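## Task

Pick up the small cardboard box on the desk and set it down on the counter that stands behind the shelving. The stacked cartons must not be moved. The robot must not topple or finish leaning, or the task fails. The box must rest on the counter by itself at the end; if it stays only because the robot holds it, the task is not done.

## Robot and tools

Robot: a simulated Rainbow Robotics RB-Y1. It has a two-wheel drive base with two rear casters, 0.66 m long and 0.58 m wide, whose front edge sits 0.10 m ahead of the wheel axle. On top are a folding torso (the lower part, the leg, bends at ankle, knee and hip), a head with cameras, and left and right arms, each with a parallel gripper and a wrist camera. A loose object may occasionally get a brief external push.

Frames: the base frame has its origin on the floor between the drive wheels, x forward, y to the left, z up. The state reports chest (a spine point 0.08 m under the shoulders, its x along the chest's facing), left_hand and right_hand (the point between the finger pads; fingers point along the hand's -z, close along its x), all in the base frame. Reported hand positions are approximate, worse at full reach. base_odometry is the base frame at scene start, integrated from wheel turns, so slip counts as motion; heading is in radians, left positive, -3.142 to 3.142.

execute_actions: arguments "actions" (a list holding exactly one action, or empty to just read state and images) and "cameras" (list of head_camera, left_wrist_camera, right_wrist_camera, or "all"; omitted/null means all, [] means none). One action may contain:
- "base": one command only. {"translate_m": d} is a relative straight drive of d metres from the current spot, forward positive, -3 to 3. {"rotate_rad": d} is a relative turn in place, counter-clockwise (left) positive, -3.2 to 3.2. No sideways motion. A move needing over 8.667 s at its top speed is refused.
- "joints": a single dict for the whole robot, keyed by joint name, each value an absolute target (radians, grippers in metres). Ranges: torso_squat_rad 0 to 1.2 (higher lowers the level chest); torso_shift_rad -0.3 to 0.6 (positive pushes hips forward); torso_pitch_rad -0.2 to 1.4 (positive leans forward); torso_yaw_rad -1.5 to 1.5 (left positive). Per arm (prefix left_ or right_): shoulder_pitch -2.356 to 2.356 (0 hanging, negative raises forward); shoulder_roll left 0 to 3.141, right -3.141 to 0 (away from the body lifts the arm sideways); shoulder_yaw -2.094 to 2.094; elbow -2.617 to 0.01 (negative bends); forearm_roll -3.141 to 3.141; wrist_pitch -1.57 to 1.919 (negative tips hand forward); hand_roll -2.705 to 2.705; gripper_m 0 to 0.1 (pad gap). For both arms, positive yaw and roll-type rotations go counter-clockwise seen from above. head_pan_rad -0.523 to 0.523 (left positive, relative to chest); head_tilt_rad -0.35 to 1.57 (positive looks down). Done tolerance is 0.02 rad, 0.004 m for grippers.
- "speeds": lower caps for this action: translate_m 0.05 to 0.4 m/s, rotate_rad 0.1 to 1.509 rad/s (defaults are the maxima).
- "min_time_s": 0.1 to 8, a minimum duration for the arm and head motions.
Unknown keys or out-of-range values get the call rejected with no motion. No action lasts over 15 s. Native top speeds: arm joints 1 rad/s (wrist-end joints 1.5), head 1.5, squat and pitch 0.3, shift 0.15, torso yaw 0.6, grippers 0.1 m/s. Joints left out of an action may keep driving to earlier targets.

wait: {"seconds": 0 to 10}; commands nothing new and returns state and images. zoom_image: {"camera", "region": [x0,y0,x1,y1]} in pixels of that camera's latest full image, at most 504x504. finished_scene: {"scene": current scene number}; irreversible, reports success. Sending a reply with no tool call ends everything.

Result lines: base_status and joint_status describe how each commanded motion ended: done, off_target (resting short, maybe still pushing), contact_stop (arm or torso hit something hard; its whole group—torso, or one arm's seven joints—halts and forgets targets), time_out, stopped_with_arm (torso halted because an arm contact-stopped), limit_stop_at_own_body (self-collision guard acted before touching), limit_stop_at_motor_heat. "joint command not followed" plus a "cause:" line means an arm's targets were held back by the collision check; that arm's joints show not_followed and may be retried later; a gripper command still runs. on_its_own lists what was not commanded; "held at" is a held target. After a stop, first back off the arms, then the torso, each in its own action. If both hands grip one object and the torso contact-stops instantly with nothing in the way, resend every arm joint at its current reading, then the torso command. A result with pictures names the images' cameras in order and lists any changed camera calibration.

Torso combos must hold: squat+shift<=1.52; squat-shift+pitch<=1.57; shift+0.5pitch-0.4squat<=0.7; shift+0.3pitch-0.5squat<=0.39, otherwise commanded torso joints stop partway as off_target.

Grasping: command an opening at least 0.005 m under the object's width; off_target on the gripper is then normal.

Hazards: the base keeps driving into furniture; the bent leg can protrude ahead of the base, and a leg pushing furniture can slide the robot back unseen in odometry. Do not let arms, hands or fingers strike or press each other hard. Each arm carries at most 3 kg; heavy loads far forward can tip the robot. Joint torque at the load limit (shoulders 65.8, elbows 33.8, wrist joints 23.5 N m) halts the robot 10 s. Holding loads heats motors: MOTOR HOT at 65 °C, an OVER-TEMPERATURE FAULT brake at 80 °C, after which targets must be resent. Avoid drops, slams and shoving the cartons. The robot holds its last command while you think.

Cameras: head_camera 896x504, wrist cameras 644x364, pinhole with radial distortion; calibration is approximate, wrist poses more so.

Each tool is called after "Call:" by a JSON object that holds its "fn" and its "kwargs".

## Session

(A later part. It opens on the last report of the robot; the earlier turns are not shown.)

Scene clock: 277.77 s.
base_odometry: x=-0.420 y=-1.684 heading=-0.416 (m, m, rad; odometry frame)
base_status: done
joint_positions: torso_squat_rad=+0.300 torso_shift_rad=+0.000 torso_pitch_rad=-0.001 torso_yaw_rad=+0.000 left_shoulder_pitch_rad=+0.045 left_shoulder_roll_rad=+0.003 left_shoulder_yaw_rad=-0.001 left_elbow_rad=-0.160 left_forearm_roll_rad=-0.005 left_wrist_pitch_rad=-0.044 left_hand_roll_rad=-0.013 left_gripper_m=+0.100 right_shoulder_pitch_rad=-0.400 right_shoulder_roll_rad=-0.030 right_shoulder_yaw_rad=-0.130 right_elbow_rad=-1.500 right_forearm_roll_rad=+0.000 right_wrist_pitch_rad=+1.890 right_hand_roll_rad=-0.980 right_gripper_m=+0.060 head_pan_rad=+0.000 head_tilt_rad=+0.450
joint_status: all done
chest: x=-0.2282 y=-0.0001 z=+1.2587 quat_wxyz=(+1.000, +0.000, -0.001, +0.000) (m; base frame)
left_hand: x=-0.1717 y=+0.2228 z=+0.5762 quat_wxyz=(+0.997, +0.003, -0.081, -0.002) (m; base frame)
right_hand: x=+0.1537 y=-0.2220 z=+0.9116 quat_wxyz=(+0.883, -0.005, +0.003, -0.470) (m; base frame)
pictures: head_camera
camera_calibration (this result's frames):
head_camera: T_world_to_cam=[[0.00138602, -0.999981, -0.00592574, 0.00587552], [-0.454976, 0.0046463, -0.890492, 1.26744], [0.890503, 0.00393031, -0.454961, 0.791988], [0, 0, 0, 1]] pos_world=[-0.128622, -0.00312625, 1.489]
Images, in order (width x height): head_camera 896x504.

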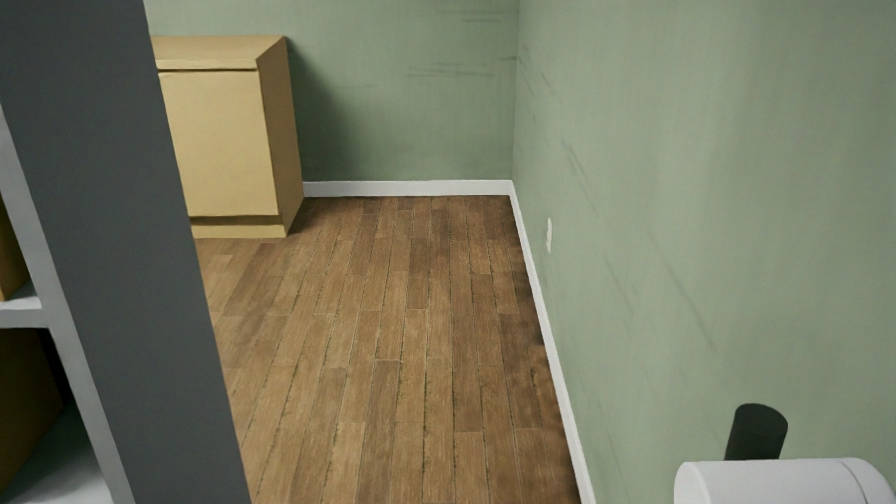

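Call:
{"fn": "execute_actions", "kwargs": {"actions": [{"base":{"translate_m":0.3},"joints":{"head_tilt_rad":1.0}}], "cameras": ["head_camera"]}}

Scene clock: 301.57 s.
base_odometry: x=-0.146 y=-1.805 heading=-0.415 (m, m, rad; odometry frame)
base_status: done
joint_positions: torso_squat_rad=+0.300 torso_shift_rad=+0.000 torso_pitch_rad=-0.001 torso_yaw_rad=+0.000 left_shoulder_pitch_rad=+0.045 left_shoulder_roll_rad=+0.003 left_shoulder_yaw_rad=-0.001 left_elbow_rad=-0.160 left_forearm_roll_rad=-0.005 left_wrist_pitch_rad=-0.044 left_hand_roll_rad=-0.013 left_gripper_m=+0.100 right_shoulder_pitch_rad=-0.400 right_shoulder_roll_rad=-0.030 right_shoulder_yaw_rad=-0.130 right_elbow_rad=-1.500 right_forearm_roll_rad=+0.000 right_wrist_pitch_rad=+1.890 right_hand_roll_rad=-0.980 right_gripper_m=+0.060 head_pan_rad=+0.000 head_tilt_rad=+1.000
joint_status: all done
chest: x=-0.2282 y=+0.0000 z=+1.2587 quat_wxyz=(+1.000, +0.000, +0.000, +0.000) (m; base frame)
left_hand: x=-0.1717 y=+0.2228 z=+0.5762 quat_wxyz=(+0.997, +0.003, -0.081, -0.002) (m; base frame)
right_hand: x=+0.1537 y=-0.2219 z=+0.9116 quat_wxyz=(+0.883, -0.005, +0.003, -0.470) (m; base frame)
pictures: head_camera
camera_calibration (this result's frames):
head_camera: T_world_to_cam=[[-0.00208077, -0.999981, -0.00571985, 0.00486162], [-0.853371, 0.00475741, -0.521283, 0.646673], [0.5213, 0.00379649, -0.853365, 1.29692], [0, 0, 0, 1]] pos_world=[-0.124221, -0.00313868, 1.44387]
Images, in order (width x height): head_camera 896x504.

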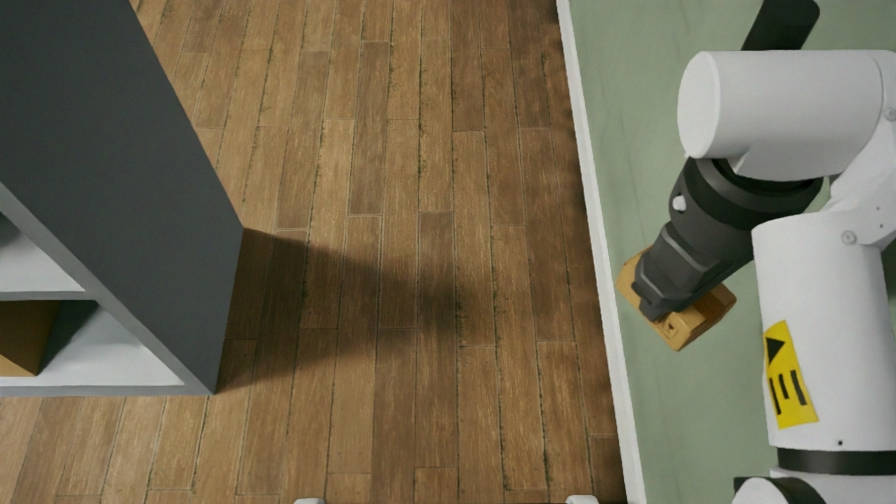

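Call:
{"fn": "execute_actions", "kwargs": {"actions": [{"base":{"rotate_rad":0.12},"joints":{"head_tilt_rad":0.5}}], "cameras": []}}

Call:
{"fn": "execute_actions", "kwargs": {"actions": [{"base":{"translate_m":1.3}}], "cameras": []}}

Call:
{"fn": "execute_actions", "kwargs": {"actions": [{"base":{"rotate_rad":0.3},"joints":{"head_pan_rad":0.2}}], "cameras": ["head_camera"]}}

Scene clock: 320.80 s.
base_odometry: x=-0.146 y=-1.805 heading=-0.296 (m, m, rad; odometry frame)
base_status: done
joint_positions: torso_squat_rad=+0.300 torso_shift_rad=+0.000 torso_pitch_rad=-0.001 torso_yaw_rad=+0.000 left_shoulder_pitch_rad=+0.045 left_shoulder_roll_rad=+0.003 left_shoulder_yaw_rad=-0.001 left_elbow_rad=-0.160 left_forearm_roll_rad=-0.005 left_wrist_pitch_rad=-0.044 left_hand_roll_rad=-0.013 left_gripper_m=+0.100 right_shoulder_pitch_rad=-0.400 right_shoulder_roll_rad=-0.030 right_shoulder_yaw_rad=-0.130 right_elbow_rad=-1.500 right_forearm_roll_rad=+0.000 right_wrist_pitch_rad=+1.890 right_hand_roll_rad=-0.980 right_gripper_m=+0.060 head_pan_rad=+0.000 head_tilt_rad=+0.500
joint_status: all done
chest: x=-0.2282 y=-0.0001 z=+1.2587 quat_wxyz=(+1.000, +0.000, +0.000, +0.000) (m; base frame)
left_hand: x=-0.1717 y=+0.2228 z=+0.5762 quat_wxyz=(+0.997, +0.003, -0.081, -0.002) (m; base frame)
right_hand: x=+0.1537 y=-0.2219 z=+0.9116 quat_wxyz=(+0.883, -0.005, +0.003, -0.470) (m; base frame)
pictures: none
No camera images: the call's "cameras" was empty. Leave "cameras" out to get every camera's image.

Scene clock: 325.60 s.
base_odometry: x=+1.098 y=-2.183 heading=-0.295 (m, m, rad; odometry frame)
base_status: done
joint_positions: torso_squat_rad=+0.300 torso_shift_rad=+0.000 torso_pitch_rad=-0.001 torso_yaw_rad=+0.000 left_shoulder_pitch_rad=+0.045 left_shoulder_roll_rad=+0.003 left_shoulder_yaw_rad=-0.001 left_elbow_rad=-0.160 left_forearm_roll_rad=-0.005 left_wrist_pitch_rad=-0.044 left_hand_roll_rad=-0.013 left_gripper_m=+0.100 right_shoulder_pitch_rad=-0.400 right_shoulder_roll_rad=-0.030 right_shoulder_yaw_rad=-0.130 right_elbow_rad=-1.500 right_forearm_roll_rad=+0.000 right_wrist_pitch_rad=+1.890 right_hand_roll_rad=-0.980 right_gripper_m=+0.060 head_pan_rad=+0.000 head_tilt_rad=+0.500
joint_status: not commanded
chest: x=-0.2282 y=-0.0001 z=+1.2587 quat_wxyz=(+1.000, +0.000, -0.001, +0.000) (m; base frame)
left_hand: x=-0.1717 y=+0.2228 z=+0.5762 quat_wxyz=(+0.997, +0.003, -0.081, -0.002) (m; base frame)
right_hand: x=+0.1537 y=-0.2219 z=+0.9116 quat_wxyz=(+0.883, -0.005, +0.003, -0.470) (m; base frame)
pictures: none
No camera images: the call's "cameras" was empty. Leave "cameras" out to get every camera's image.

Scene clock: 327.73 s.
base_odometry: x=+1.098 y=-2.183 heading=+0.005 (m, m, rad; odometry frame)
base_status: done
joint_positions: torso_squat_rad=+0.300 torso_shift_rad=+0.000 torso_pitch_rad=-0.001 torso_yaw_rad=+0.000 left_shoulder_pitch_rad=+0.045 left_shoulder_roll_rad=+0.003 left_shoulder_yaw_rad=-0.001 left_elbow_rad=-0.160 left_forearm_roll_rad=-0.005 left_wrist_pitch_rad=-0.044 left_hand_roll_rad=-0.013 left_gripper_m=+0.100 right_shoulder_pitch_rad=-0.400 right_shoulder_roll_rad=-0.030 right_shoulder_yaw_rad=-0.130 right_elbow_rad=-1.500 right_forearm_roll_rad=+0.000 right_wrist_pitch_rad=+1.890 right_hand_roll_rad=-0.980 right_gripper_m=+0.060 head_pan_rad=+0.200 head_tilt_rad=+0.500
joint_status: all done
chest: x=-0.2282 y=-0.0001 z=+1.2587 quat_wxyz=(+1.000, +0.000, -0.001, +0.000) (m; base frame)
left_hand: x=-0.1717 y=+0.2228 z=+0.5762 quat_wxyz=(+0.997, +0.003, -0.081, -0.002) (m; base frame)
right_hand: x=+0.1537 y=-0.2219 z=+0.9116 quat_wxyz=(+0.883, -0.005, +0.003, -0.470) (m; base frame)
pictures: head_camera
camera_calibration (this result's frames):
head_camera: T_world_to_cam=[[0.19969, -0.979842, -0.00580061, 0.0466157], [-0.489955, -0.0947218, -0.866586, 1.22535], [0.848568, 0.17589, -0.498994, 0.847549], [0, 0, 0, 1]] pos_world=[-0.128143, 0.0126678, 1.48507]
Images, in order (width x height): head_camera 896x504.

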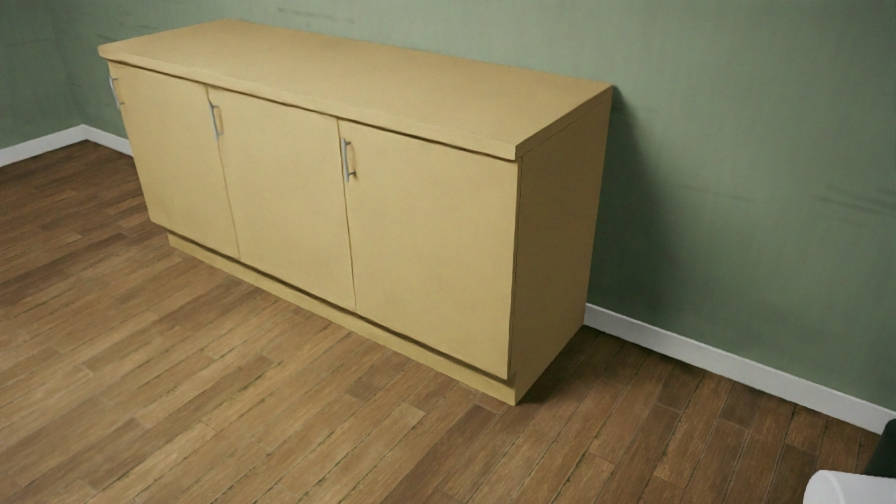

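Call:
{"fn": "execute_actions", "kwargs": {"actions": [{"base":{"translate_m":1.0},"joints":{"torso_shift_rad":0.25,"torso_yaw_rad":0.78,"left_shoulder_roll_rad":0.2,"right_shoulder_pitch_rad":-1.3,"right_shoulder_roll_rad":-0.25,"right_shoulder_yaw_rad":-0.335,"right_elbow_rad":-0.6,"right_wrist_pitch_rad":1.883,"head_tilt_rad":0.9,"head_pan_rad":-0.4},"min_time_s":2.5}], "cameras": ["head_camera","right_wrist_camera"]}}

Scene clock: 367.47 s.
base_odometry: x=+2.098 y=-2.178 heading=+0.006 (m, m, rad; odometry frame)
base_status: done
joint_positions: torso_squat_rad=+0.300 torso_shift_rad=+0.250 torso_pitch_rad=-0.001 torso_yaw_rad=+0.780 left_shoulder_pitch_rad=+0.045 left_shoulder_roll_rad=+0.200 left_shoulder_yaw_rad=-0.001 left_elbow_rad=-0.160 left_forearm_roll_rad=-0.005 left_wrist_pitch_rad=-0.044 left_hand_roll_rad=-0.013 left_gripper_m=+0.100 right_shoulder_pitch_rad=-1.300 right_shoulder_roll_rad=-0.250 right_shoulder_yaw_rad=-0.335 right_elbow_rad=-0.600 right_forearm_roll_rad=+0.000 right_wrist_pitch_rad=+1.883 right_hand_roll_rad=-0.980 right_gripper_m=+0.060 head_pan_rad=-0.400 head_tilt_rad=+0.900
joint_status: all done
chest: x=-0.0628 y=+0.0000 z=+1.2379 quat_wxyz=(+0.925, +0.000, +0.000, +0.380) (m; base frame)
left_hand: x=-0.2852 y=+0.3021 z=+0.5703 quat_wxyz=(+0.923, +0.123, -0.035, +0.364) (m; base frame)
right_hand: x=+0.4656 y=+0.2145 z=+1.0880 quat_wxyz=(+0.995, +0.000, -0.001, -0.099) (m; base frame)
pictures: head_camera, right_wrist_camera
camera_calibration (this result's frames):
head_camera: T_world_to_cam=[[0.36955, -0.929194, -0.0055776, 0.0368437], [-0.741997, -0.291476, -0.603723, 0.899836], [0.55935, 0.227244, -0.797175, 1.11376], [0, 0, 0, 1]] pos_world=[0.0310801, 0.0434205, 1.43132]
right_wrist_camera: T_world_to_cam=[[-0.983439, 0.181225, -0.00211912, 0.417981], [0.135423, 0.742556, 0.65595, -0.907079], [0.120448, 0.6448, -0.754801, 0.716363], [0, 0, 0, 1]] pos_world=[0.447614, 0.135897, 1.1366]
Images, in order (width x height): head_camera 896x504, right_wrist_camera 644x364.

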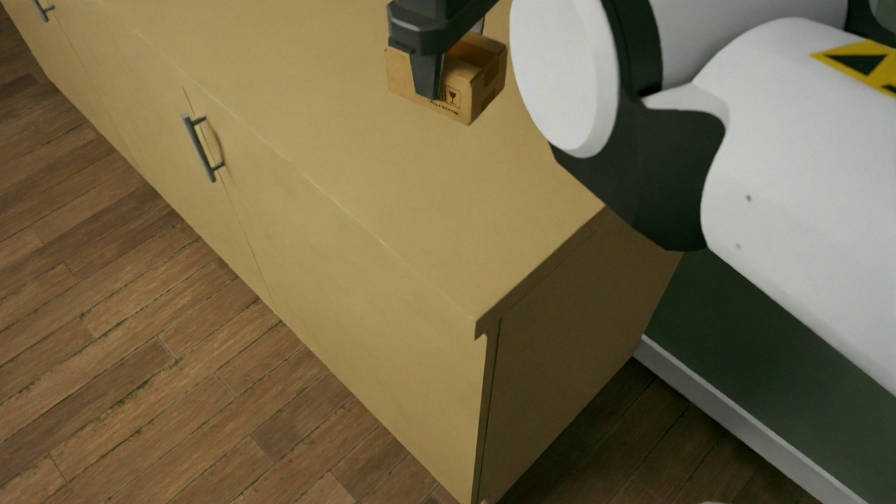

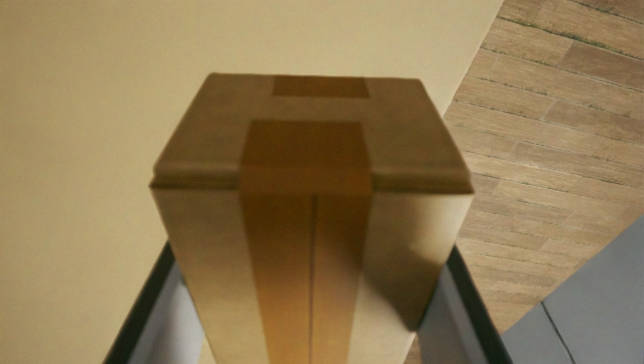

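Call:
{"fn": "execute_actions", "kwargs": {"actions": [{"base":{"translate_m":0.12},"joints":{"torso_squat_rad":0.56,"head_tilt_rad":0.75,"head_pan_rad":-0.3}}], "cameras": ["head_camera","right_wrist_camera"]}}

Scene clock: 380.80 s.
base_odometry: x=+2.218 y=-2.177 heading=+0.007 (m, m, rad; odometry frame)
base_status: done
joint_positions: torso_squat_rad=+0.560 torso_shift_rad=+0.250 torso_pitch_rad=-0.001 torso_yaw_rad=+0.780 left_shoulder_pitch_rad=+0.045 left_shoulder_roll_rad=+0.200 left_shoulder_yaw_rad=-0.001 left_elbow_rad=-0.160 left_forearm_roll_rad=-0.005 left_wrist_pitch_rad=-0.044 left_hand_roll_rad=-0.013 left_gripper_m=+0.100 right_shoulder_pitch_rad=-1.300 right_shoulder_roll_rad=-0.250 right_shoulder_yaw_rad=-0.335 right_elbow_rad=-0.600 right_forearm_roll_rad=+0.000 right_wrist_pitch_rad=+1.883 right_hand_roll_rad=-0.980 right_gripper_m=+0.060 head_pan_rad=-0.300 head_tilt_rad=+0.750
joint_status: all done
chest: x=-0.0816 y=+0.0000 z=+1.1646 quat_wxyz=(+0.925, +0.000, +0.000, +0.380) (m; base frame)
left_hand: x=-0.3039 y=+0.3021 z=+0.4969 quat_wxyz=(+0.923, +0.122, -0.035, +0.364) (m; base frame)
right_hand: x=+0.4469 y=+0.2145 z=+1.0149 quat_wxyz=(+0.995, +0.000, -0.001, -0.099) (m; base frame)
pictures: head_camera, right_wrist_camera
camera_calibration (this result's frames):
head_camera: T_world_to_cam=[[0.461291, -0.887232, -0.00554632, 0.0488041], [-0.621063, -0.318427, -0.71616, 1.00346], [0.633633, 0.333803, -0.697914, 0.933696], [0, 0, 0, 1]] pos_world=[0.00908003, 0.0511604, 1.37055]
right_wrist_camera: T_world_to_cam=[[-0.983425, 0.1813, -0.00233691, 0.39958], [0.135337, 0.742562, 0.655962, -0.856508], [0.120661, 0.644773, -0.75479, 0.663306], [0, 0, 0, 1]] pos_world=[0.428839, 0.135884, 1.06343]
Images, in order (width x height): head_camera 896x504, right_wrist_camera 644x364.

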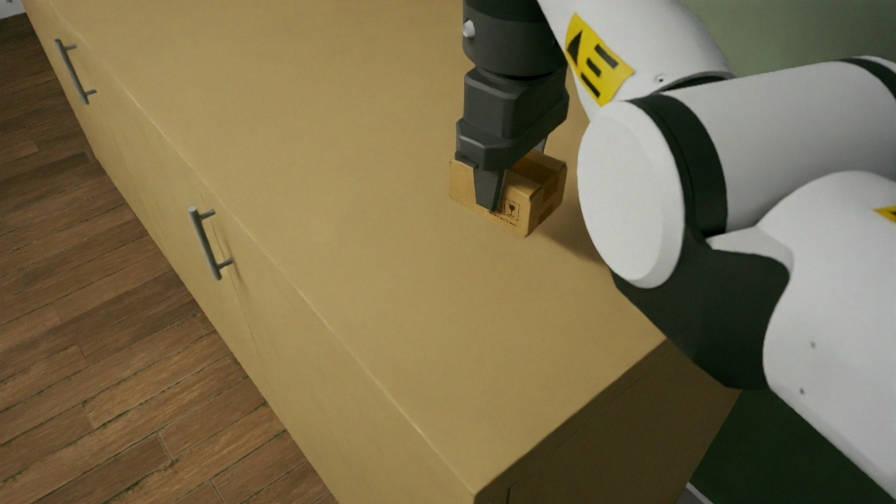

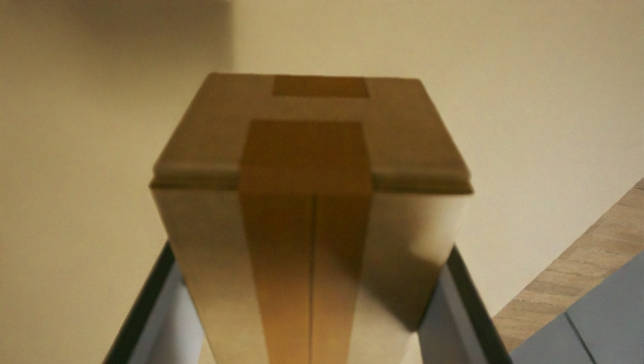

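Call:
{"fn": "execute_actions", "kwargs": {"actions": [{"joints":{"torso_squat_rad":0.625}}], "cameras": ["head_camera","right_wrist_camera"]}}

Scene clock: 389.53 s.
base_odometry: x=+2.218 y=-2.177 heading=+0.007 (m, m, rad; odometry frame)
base_status: not commanded
joint_positions: torso_squat_rad=+0.625 torso_shift_rad=+0.250 torso_pitch_rad=-0.001 torso_yaw_rad=+0.780 left_shoulder_pitch_rad=+0.045 left_shoulder_roll_rad=+0.200 left_shoulder_yaw_rad=-0.001 left_elbow_rad=-0.160 left_forearm_roll_rad=-0.005 left_wrist_pitch_rad=-0.044 left_hand_roll_rad=-0.013 left_gripper_m=+0.100 right_shoulder_pitch_rad=-1.300 right_shoulder_roll_rad=-0.250 right_shoulder_yaw_rad=-0.335 right_elbow_rad=-0.600 right_forearm_roll_rad=+0.000 right_wrist_pitch_rad=+1.883 right_hand_roll_rad=-0.980 right_gripper_m=+0.060 head_pan_rad=-0.300 head_tilt_rad=+0.750
joint_status: all done
chest: x=-0.0880 y=+0.0000 z=+1.1400 quat_wxyz=(+0.925, +0.000, -0.001, +0.380) (m; base frame)
left_hand: x=-0.3102 y=+0.3022 z=+0.4723 quat_wxyz=(+0.923, +0.122, -0.035, +0.364) (m; base frame)
right_hand: x=+0.4405 y=+0.2145 z=+0.9903 quat_wxyz=(+0.995, +0.000, -0.001, -0.099) (m; base frame)
pictures: head_camera, right_wrist_camera
camera_calibration (this result's frames):
head_camera: T_world_to_cam=[[0.461291, -0.887232, -0.00550351, 0.0515499], [-0.620996, -0.318427, -0.716218, 0.981973], [0.633699, 0.333803, -0.697855, 0.920474], [0, 0, 0, 1]] pos_world=[0.00271815, 0.0511662, 1.34595]
right_wrist_camera: T_world_to_cam=[[-0.983425, 0.181297, -0.0024251, 0.393384], [0.135276, 0.742564, 0.655972, -0.839529], [0.120727, 0.644771, -0.754782, 0.64549], [0, 0, 0, 1]] pos_world=[0.422505, 0.135891, 1.03887]
Images, in order (width x height): head_camera 896x504, right_wrist_camera 644x364.

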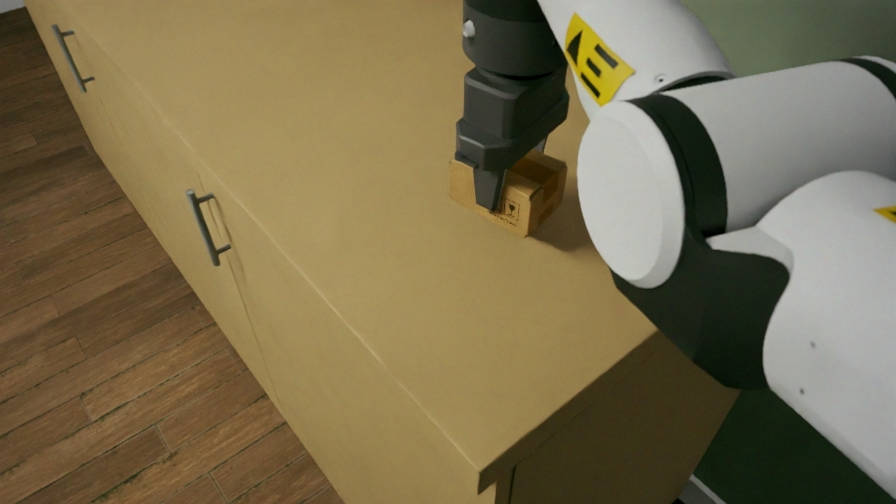

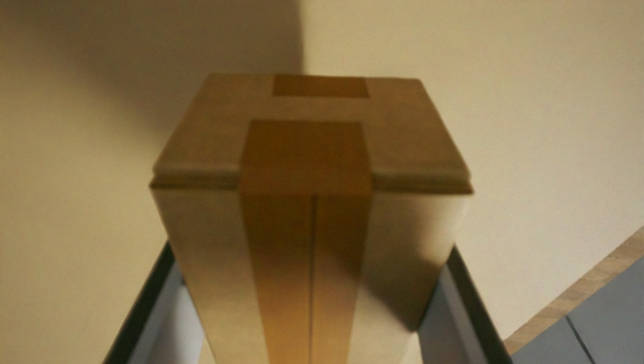

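Call:
{"fn": "execute_actions", "kwargs": {"actions": [{"joints":{"torso_squat_rad":0.672}}], "cameras": ["head_camera","right_wrist_camera"]}}

Scene clock: 402.57 s.
base_odometry: x=+2.218 y=-2.177 heading=+0.007 (m, m, rad; odometry frame)
base_status: not commanded
joint_positions: torso_squat_rad=+0.672 torso_shift_rad=+0.250 torso_pitch_rad=-0.001 torso_yaw_rad=+0.780 left_shoulder_pitch_rad=+0.045 left_shoulder_roll_rad=+0.200 left_shoulder_yaw_rad=-0.001 left_elbow_rad=-0.160 left_forearm_roll_rad=-0.005 left_wrist_pitch_rad=-0.044 left_hand_roll_rad=-0.013 left_gripper_m=+0.100 right_shoulder_pitch_rad=-1.300 right_shoulder_roll_rad=-0.250 right_shoulder_yaw_rad=-0.335 right_elbow_rad=-0.600 right_forearm_roll_rad=+0.000 right_wrist_pitch_rad=+1.883 right_hand_roll_rad=-0.980 right_gripper_m=+0.060 head_pan_rad=-0.300 head_tilt_rad=+0.750
joint_status: all done
chest: x=-0.0929 y=+0.0000 z=+1.1207 quat_wxyz=(+0.925, +0.000, -0.001, +0.380) (m; base frame)
left_hand: x=-0.3151 y=+0.3022 z=+0.4531 quat_wxyz=(+0.923, +0.122, -0.035, +0.364) (m; base frame)
right_hand: x=+0.4356 y=+0.2145 z=+0.9711 quat_wxyz=(+0.995, +0.000, -0.001, -0.099) (m; base frame)
pictures: head_camera, right_wrist_camera
camera_calibration (this result's frames):
head_camera: T_world_to_cam=[[0.461291, -0.887232, -0.00550417, 0.0537154], [-0.620996, -0.318426, -0.716218, 0.965134], [0.633699, 0.333803, -0.697855, 0.910152], [0, 0, 0, 1]] pos_world=[-0.00219663, 0.0511701, 1.3267]
right_wrist_camera: T_world_to_cam=[[-0.983427, 0.181289, -0.00243491, 0.388514], [0.135262, 0.742557, 0.655983, -0.826253], [0.120731, 0.644782, -0.754772, 0.631541], [0, 0, 0, 1]] pos_world=[0.41759, 0.1359, 1.01962]
Images, in order (width x height): head_camera 896x504, right_wrist_camera 644x364.

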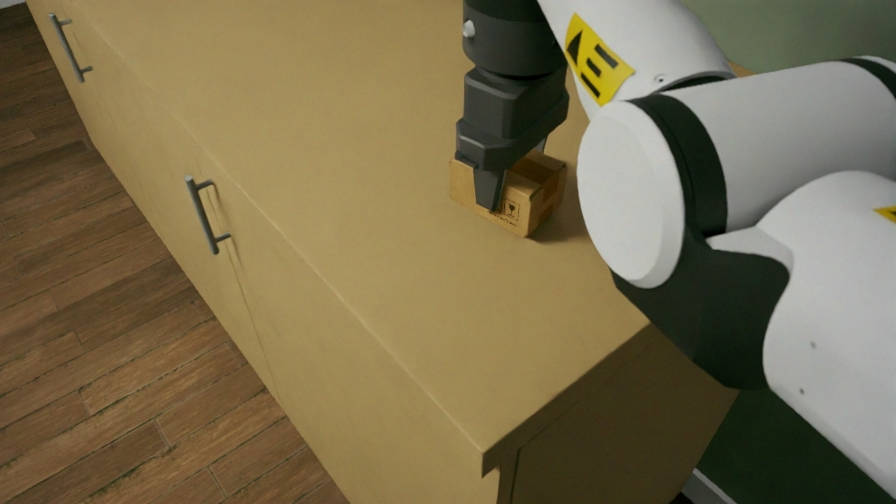

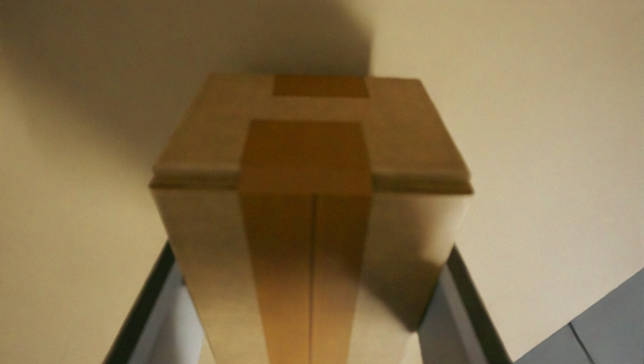

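Call:
{"fn": "execute_actions", "kwargs": {"actions": [{"joints":{"torso_squat_rad":0.697}}], "cameras": ["right_wrist_camera"]}}

Scene clock: 423.07 s.
base_odometry: x=+2.218 y=-2.177 heading=+0.007 (m, m, rad; odometry frame)
base_status: not commanded
joint_positions: torso_squat_rad=+0.697 torso_shift_rad=+0.250 torso_pitch_rad=-0.001 torso_yaw_rad=+0.780 left_shoulder_pitch_rad=+0.045 left_shoulder_roll_rad=+0.200 left_shoulder_yaw_rad=-0.001 left_elbow_rad=-0.160 left_forearm_roll_rad=-0.005 left_wrist_pitch_rad=-0.044 left_hand_roll_rad=-0.013 left_gripper_m=+0.100 right_shoulder_pitch_rad=-1.300 right_shoulder_roll_rad=-0.250 right_shoulder_yaw_rad=-0.335 right_elbow_rad=-0.600 right_forearm_roll_rad=+0.000 right_wrist_pitch_rad=+1.883 right_hand_roll_rad=-0.980 right_gripper_m=+0.060 head_pan_rad=-0.300 head_tilt_rad=+0.750
joint_status: all done
chest: x=-0.0957 y=+0.0000 z=+1.1100 quat_wxyz=(+0.925, +0.000, -0.001, +0.380) (m; base frame)
left_hand: x=-0.3179 y=+0.3022 z=+0.4423 quat_wxyz=(+0.923, +0.122, -0.035, +0.364) (m; base frame)
right_hand: x=+0.4329 y=+0.2146 z=+0.9606 quat_wxyz=(+0.995, +0.000, -0.001, -0.099) (m; base frame)
pictures: right_wrist_camera
camera_calibration (this result's frames):
right_wrist_camera: T_world_to_cam=[[-0.98344, 0.181215, -0.0027353, 0.386085], [0.134975, 0.742407, 0.656211, -0.81912], [0.120946, 0.644975, -0.754572, 0.623564], [0, 0, 0, 1]] pos_world=[0.414835, 0.135973, 1.0091]
Images, in order (width x height): right_wrist_camera 644x364.

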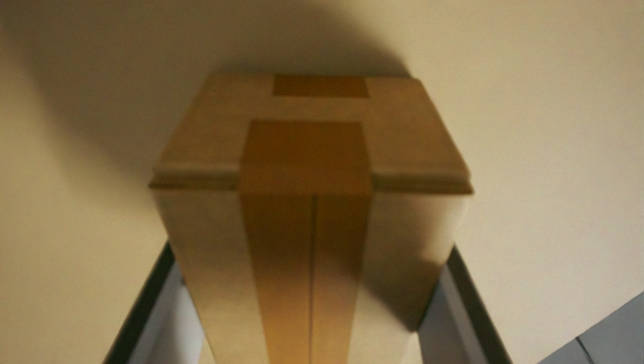

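Touching. Release and lift.

Call:
{"fn": "execute_actions", "kwargs": {"actions": [{"joints":{"right_gripper_m":0.1}}], "cameras": []}}

Call:
{"fn": "execute_actions", "kwargs": {"actions": [{"joints":{"torso_squat_rad":0.5}}], "cameras": ["head_camera","right_wrist_camera"]}}

Scene clock: 429.30 s.
base_odometry: x=+2.218 y=-2.177 heading=+0.007 (m, m, rad; odometry frame)
base_status: not commanded
joint_positions: torso_squat_rad=+0.697 torso_shift_rad=+0.250 torso_pitch_rad=-0.001 torso_yaw_rad=+0.780 left_shoulder_pitch_rad=+0.045 left_shoulder_roll_rad=+0.200 left_shoulder_yaw_rad=-0.001 left_elbow_rad=-0.160 left_forearm_roll_rad=-0.005 left_wrist_pitch_rad=-0.044 left_hand_roll_rad=-0.013 left_gripper_m=+0.100 right_shoulder_pitch_rad=-1.300 right_shoulder_roll_rad=-0.250 right_shoulder_yaw_rad=-0.335 right_elbow_rad=-0.600 right_forearm_roll_rad=+0.000 right_wrist_pitch_rad=+1.883 right_hand_roll_rad=-0.980 right_gripper_m=+0.100 head_pan_rad=-0.300 head_tilt_rad=+0.750
joint_status: all done
chest: x=-0.0956 y=+0.0000 z=+1.1100 quat_wxyz=(+0.925, +0.000, -0.001, +0.380) (m; base frame)
left_hand: x=-0.3179 y=+0.3022 z=+0.4423 quat_wxyz=(+0.923, +0.122, -0.035, +0.364) (m; base frame)
right_hand: x=+0.4329 y=+0.2146 z=+0.9605 quat_wxyz=(+0.995, +0.000, -0.001, -0.099) (m; base frame)
pictures: none
No camera images: the call's "cameras" was empty. Leave "cameras" out to get every camera's image.

Scene clock: 430.73 s.
base_odometry: x=+2.218 y=-2.177 heading=+0.007 (m, m, rad; odometry frame)
base_status: not commanded
joint_positions: torso_squat_rad=+0.500 torso_shift_rad=+0.250 torso_pitch_rad=-0.001 torso_yaw_rad=+0.780 left_shoulder_pitch_rad=+0.045 left_shoulder_roll_rad=+0.200 left_shoulder_yaw_rad=-0.001 left_elbow_rad=-0.160 left_forearm_roll_rad=-0.005 left_wrist_pitch_rad=-0.044 left_hand_roll_rad=-0.013 left_gripper_m=+0.100 right_shoulder_pitch_rad=-1.300 right_shoulder_roll_rad=-0.250 right_shoulder_yaw_rad=-0.335 right_elbow_rad=-0.600 right_forearm_roll_rad=+0.000 right_wrist_pitch_rad=+1.883 right_hand_roll_rad=-0.980 right_gripper_m=+0.100 head_pan_rad=-0.300 head_tilt_rad=+0.750
joint_status: all done
chest: x=-0.0762 y=+0.0000 z=+1.1851 quat_wxyz=(+0.925, +0.000, +0.000, +0.380) (m; base frame)
left_hand: x=-0.2988 y=+0.3022 z=+0.5175 quat_wxyz=(+0.923, +0.123, -0.035, +0.364) (m; base frame)
right_hand: x=+0.4522 y=+0.2146 z=+1.0354 quat_wxyz=(+0.995, +0.000, -0.001, -0.099) (m; base frame)
pictures: head_camera, right_wrist_camera
camera_calibration (this result's frames):
head_camera: T_world_to_cam=[[0.46129, -0.887231, -0.00568666, 0.046596], [-0.621278, -0.318426, -0.715974, 1.02128], [0.633424, 0.333804, -0.698104, 0.944829], [0, 0, 0, 1]] pos_world=[0.0145282, 0.0511561, 1.39106]
right_wrist_camera: T_world_to_cam=[[-0.983438, 0.181229, -0.00222537, 0.404795], [0.13533, 0.742425, 0.656118, -0.870887], [0.12056, 0.64495, -0.754655, 0.677979], [0, 0, 0, 1]] pos_world=[0.434211, 0.135946, 1.08395]
Images, in order (width x height): head_camera 896x504, right_wrist_camera 644x364.

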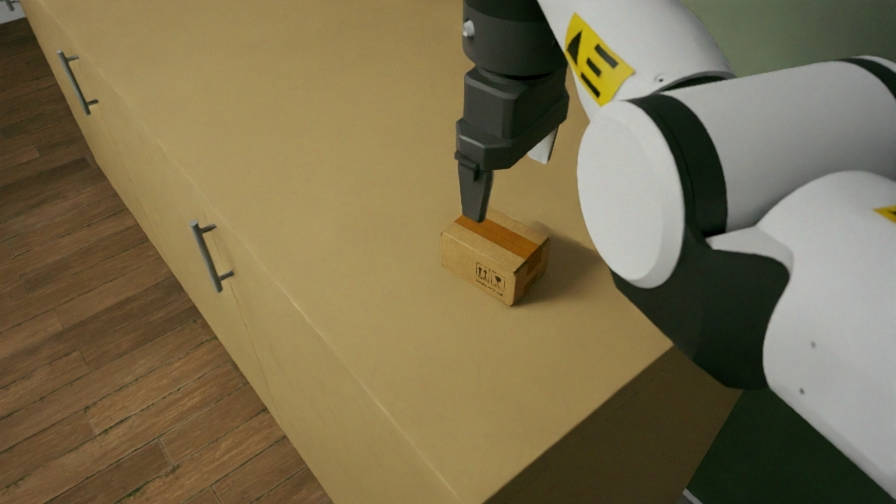

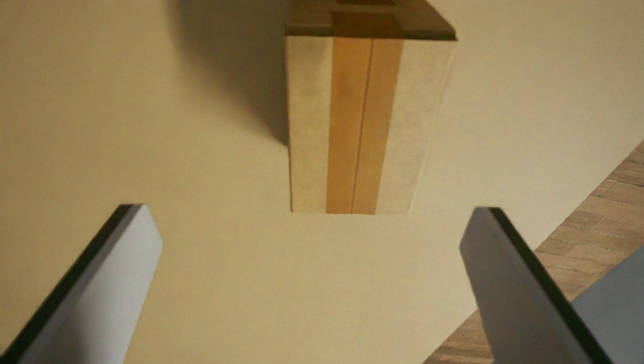

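Call:
{"fn": "finished_scene", "kwargs": {"scene": 1}}

The scene is finished: the task was done.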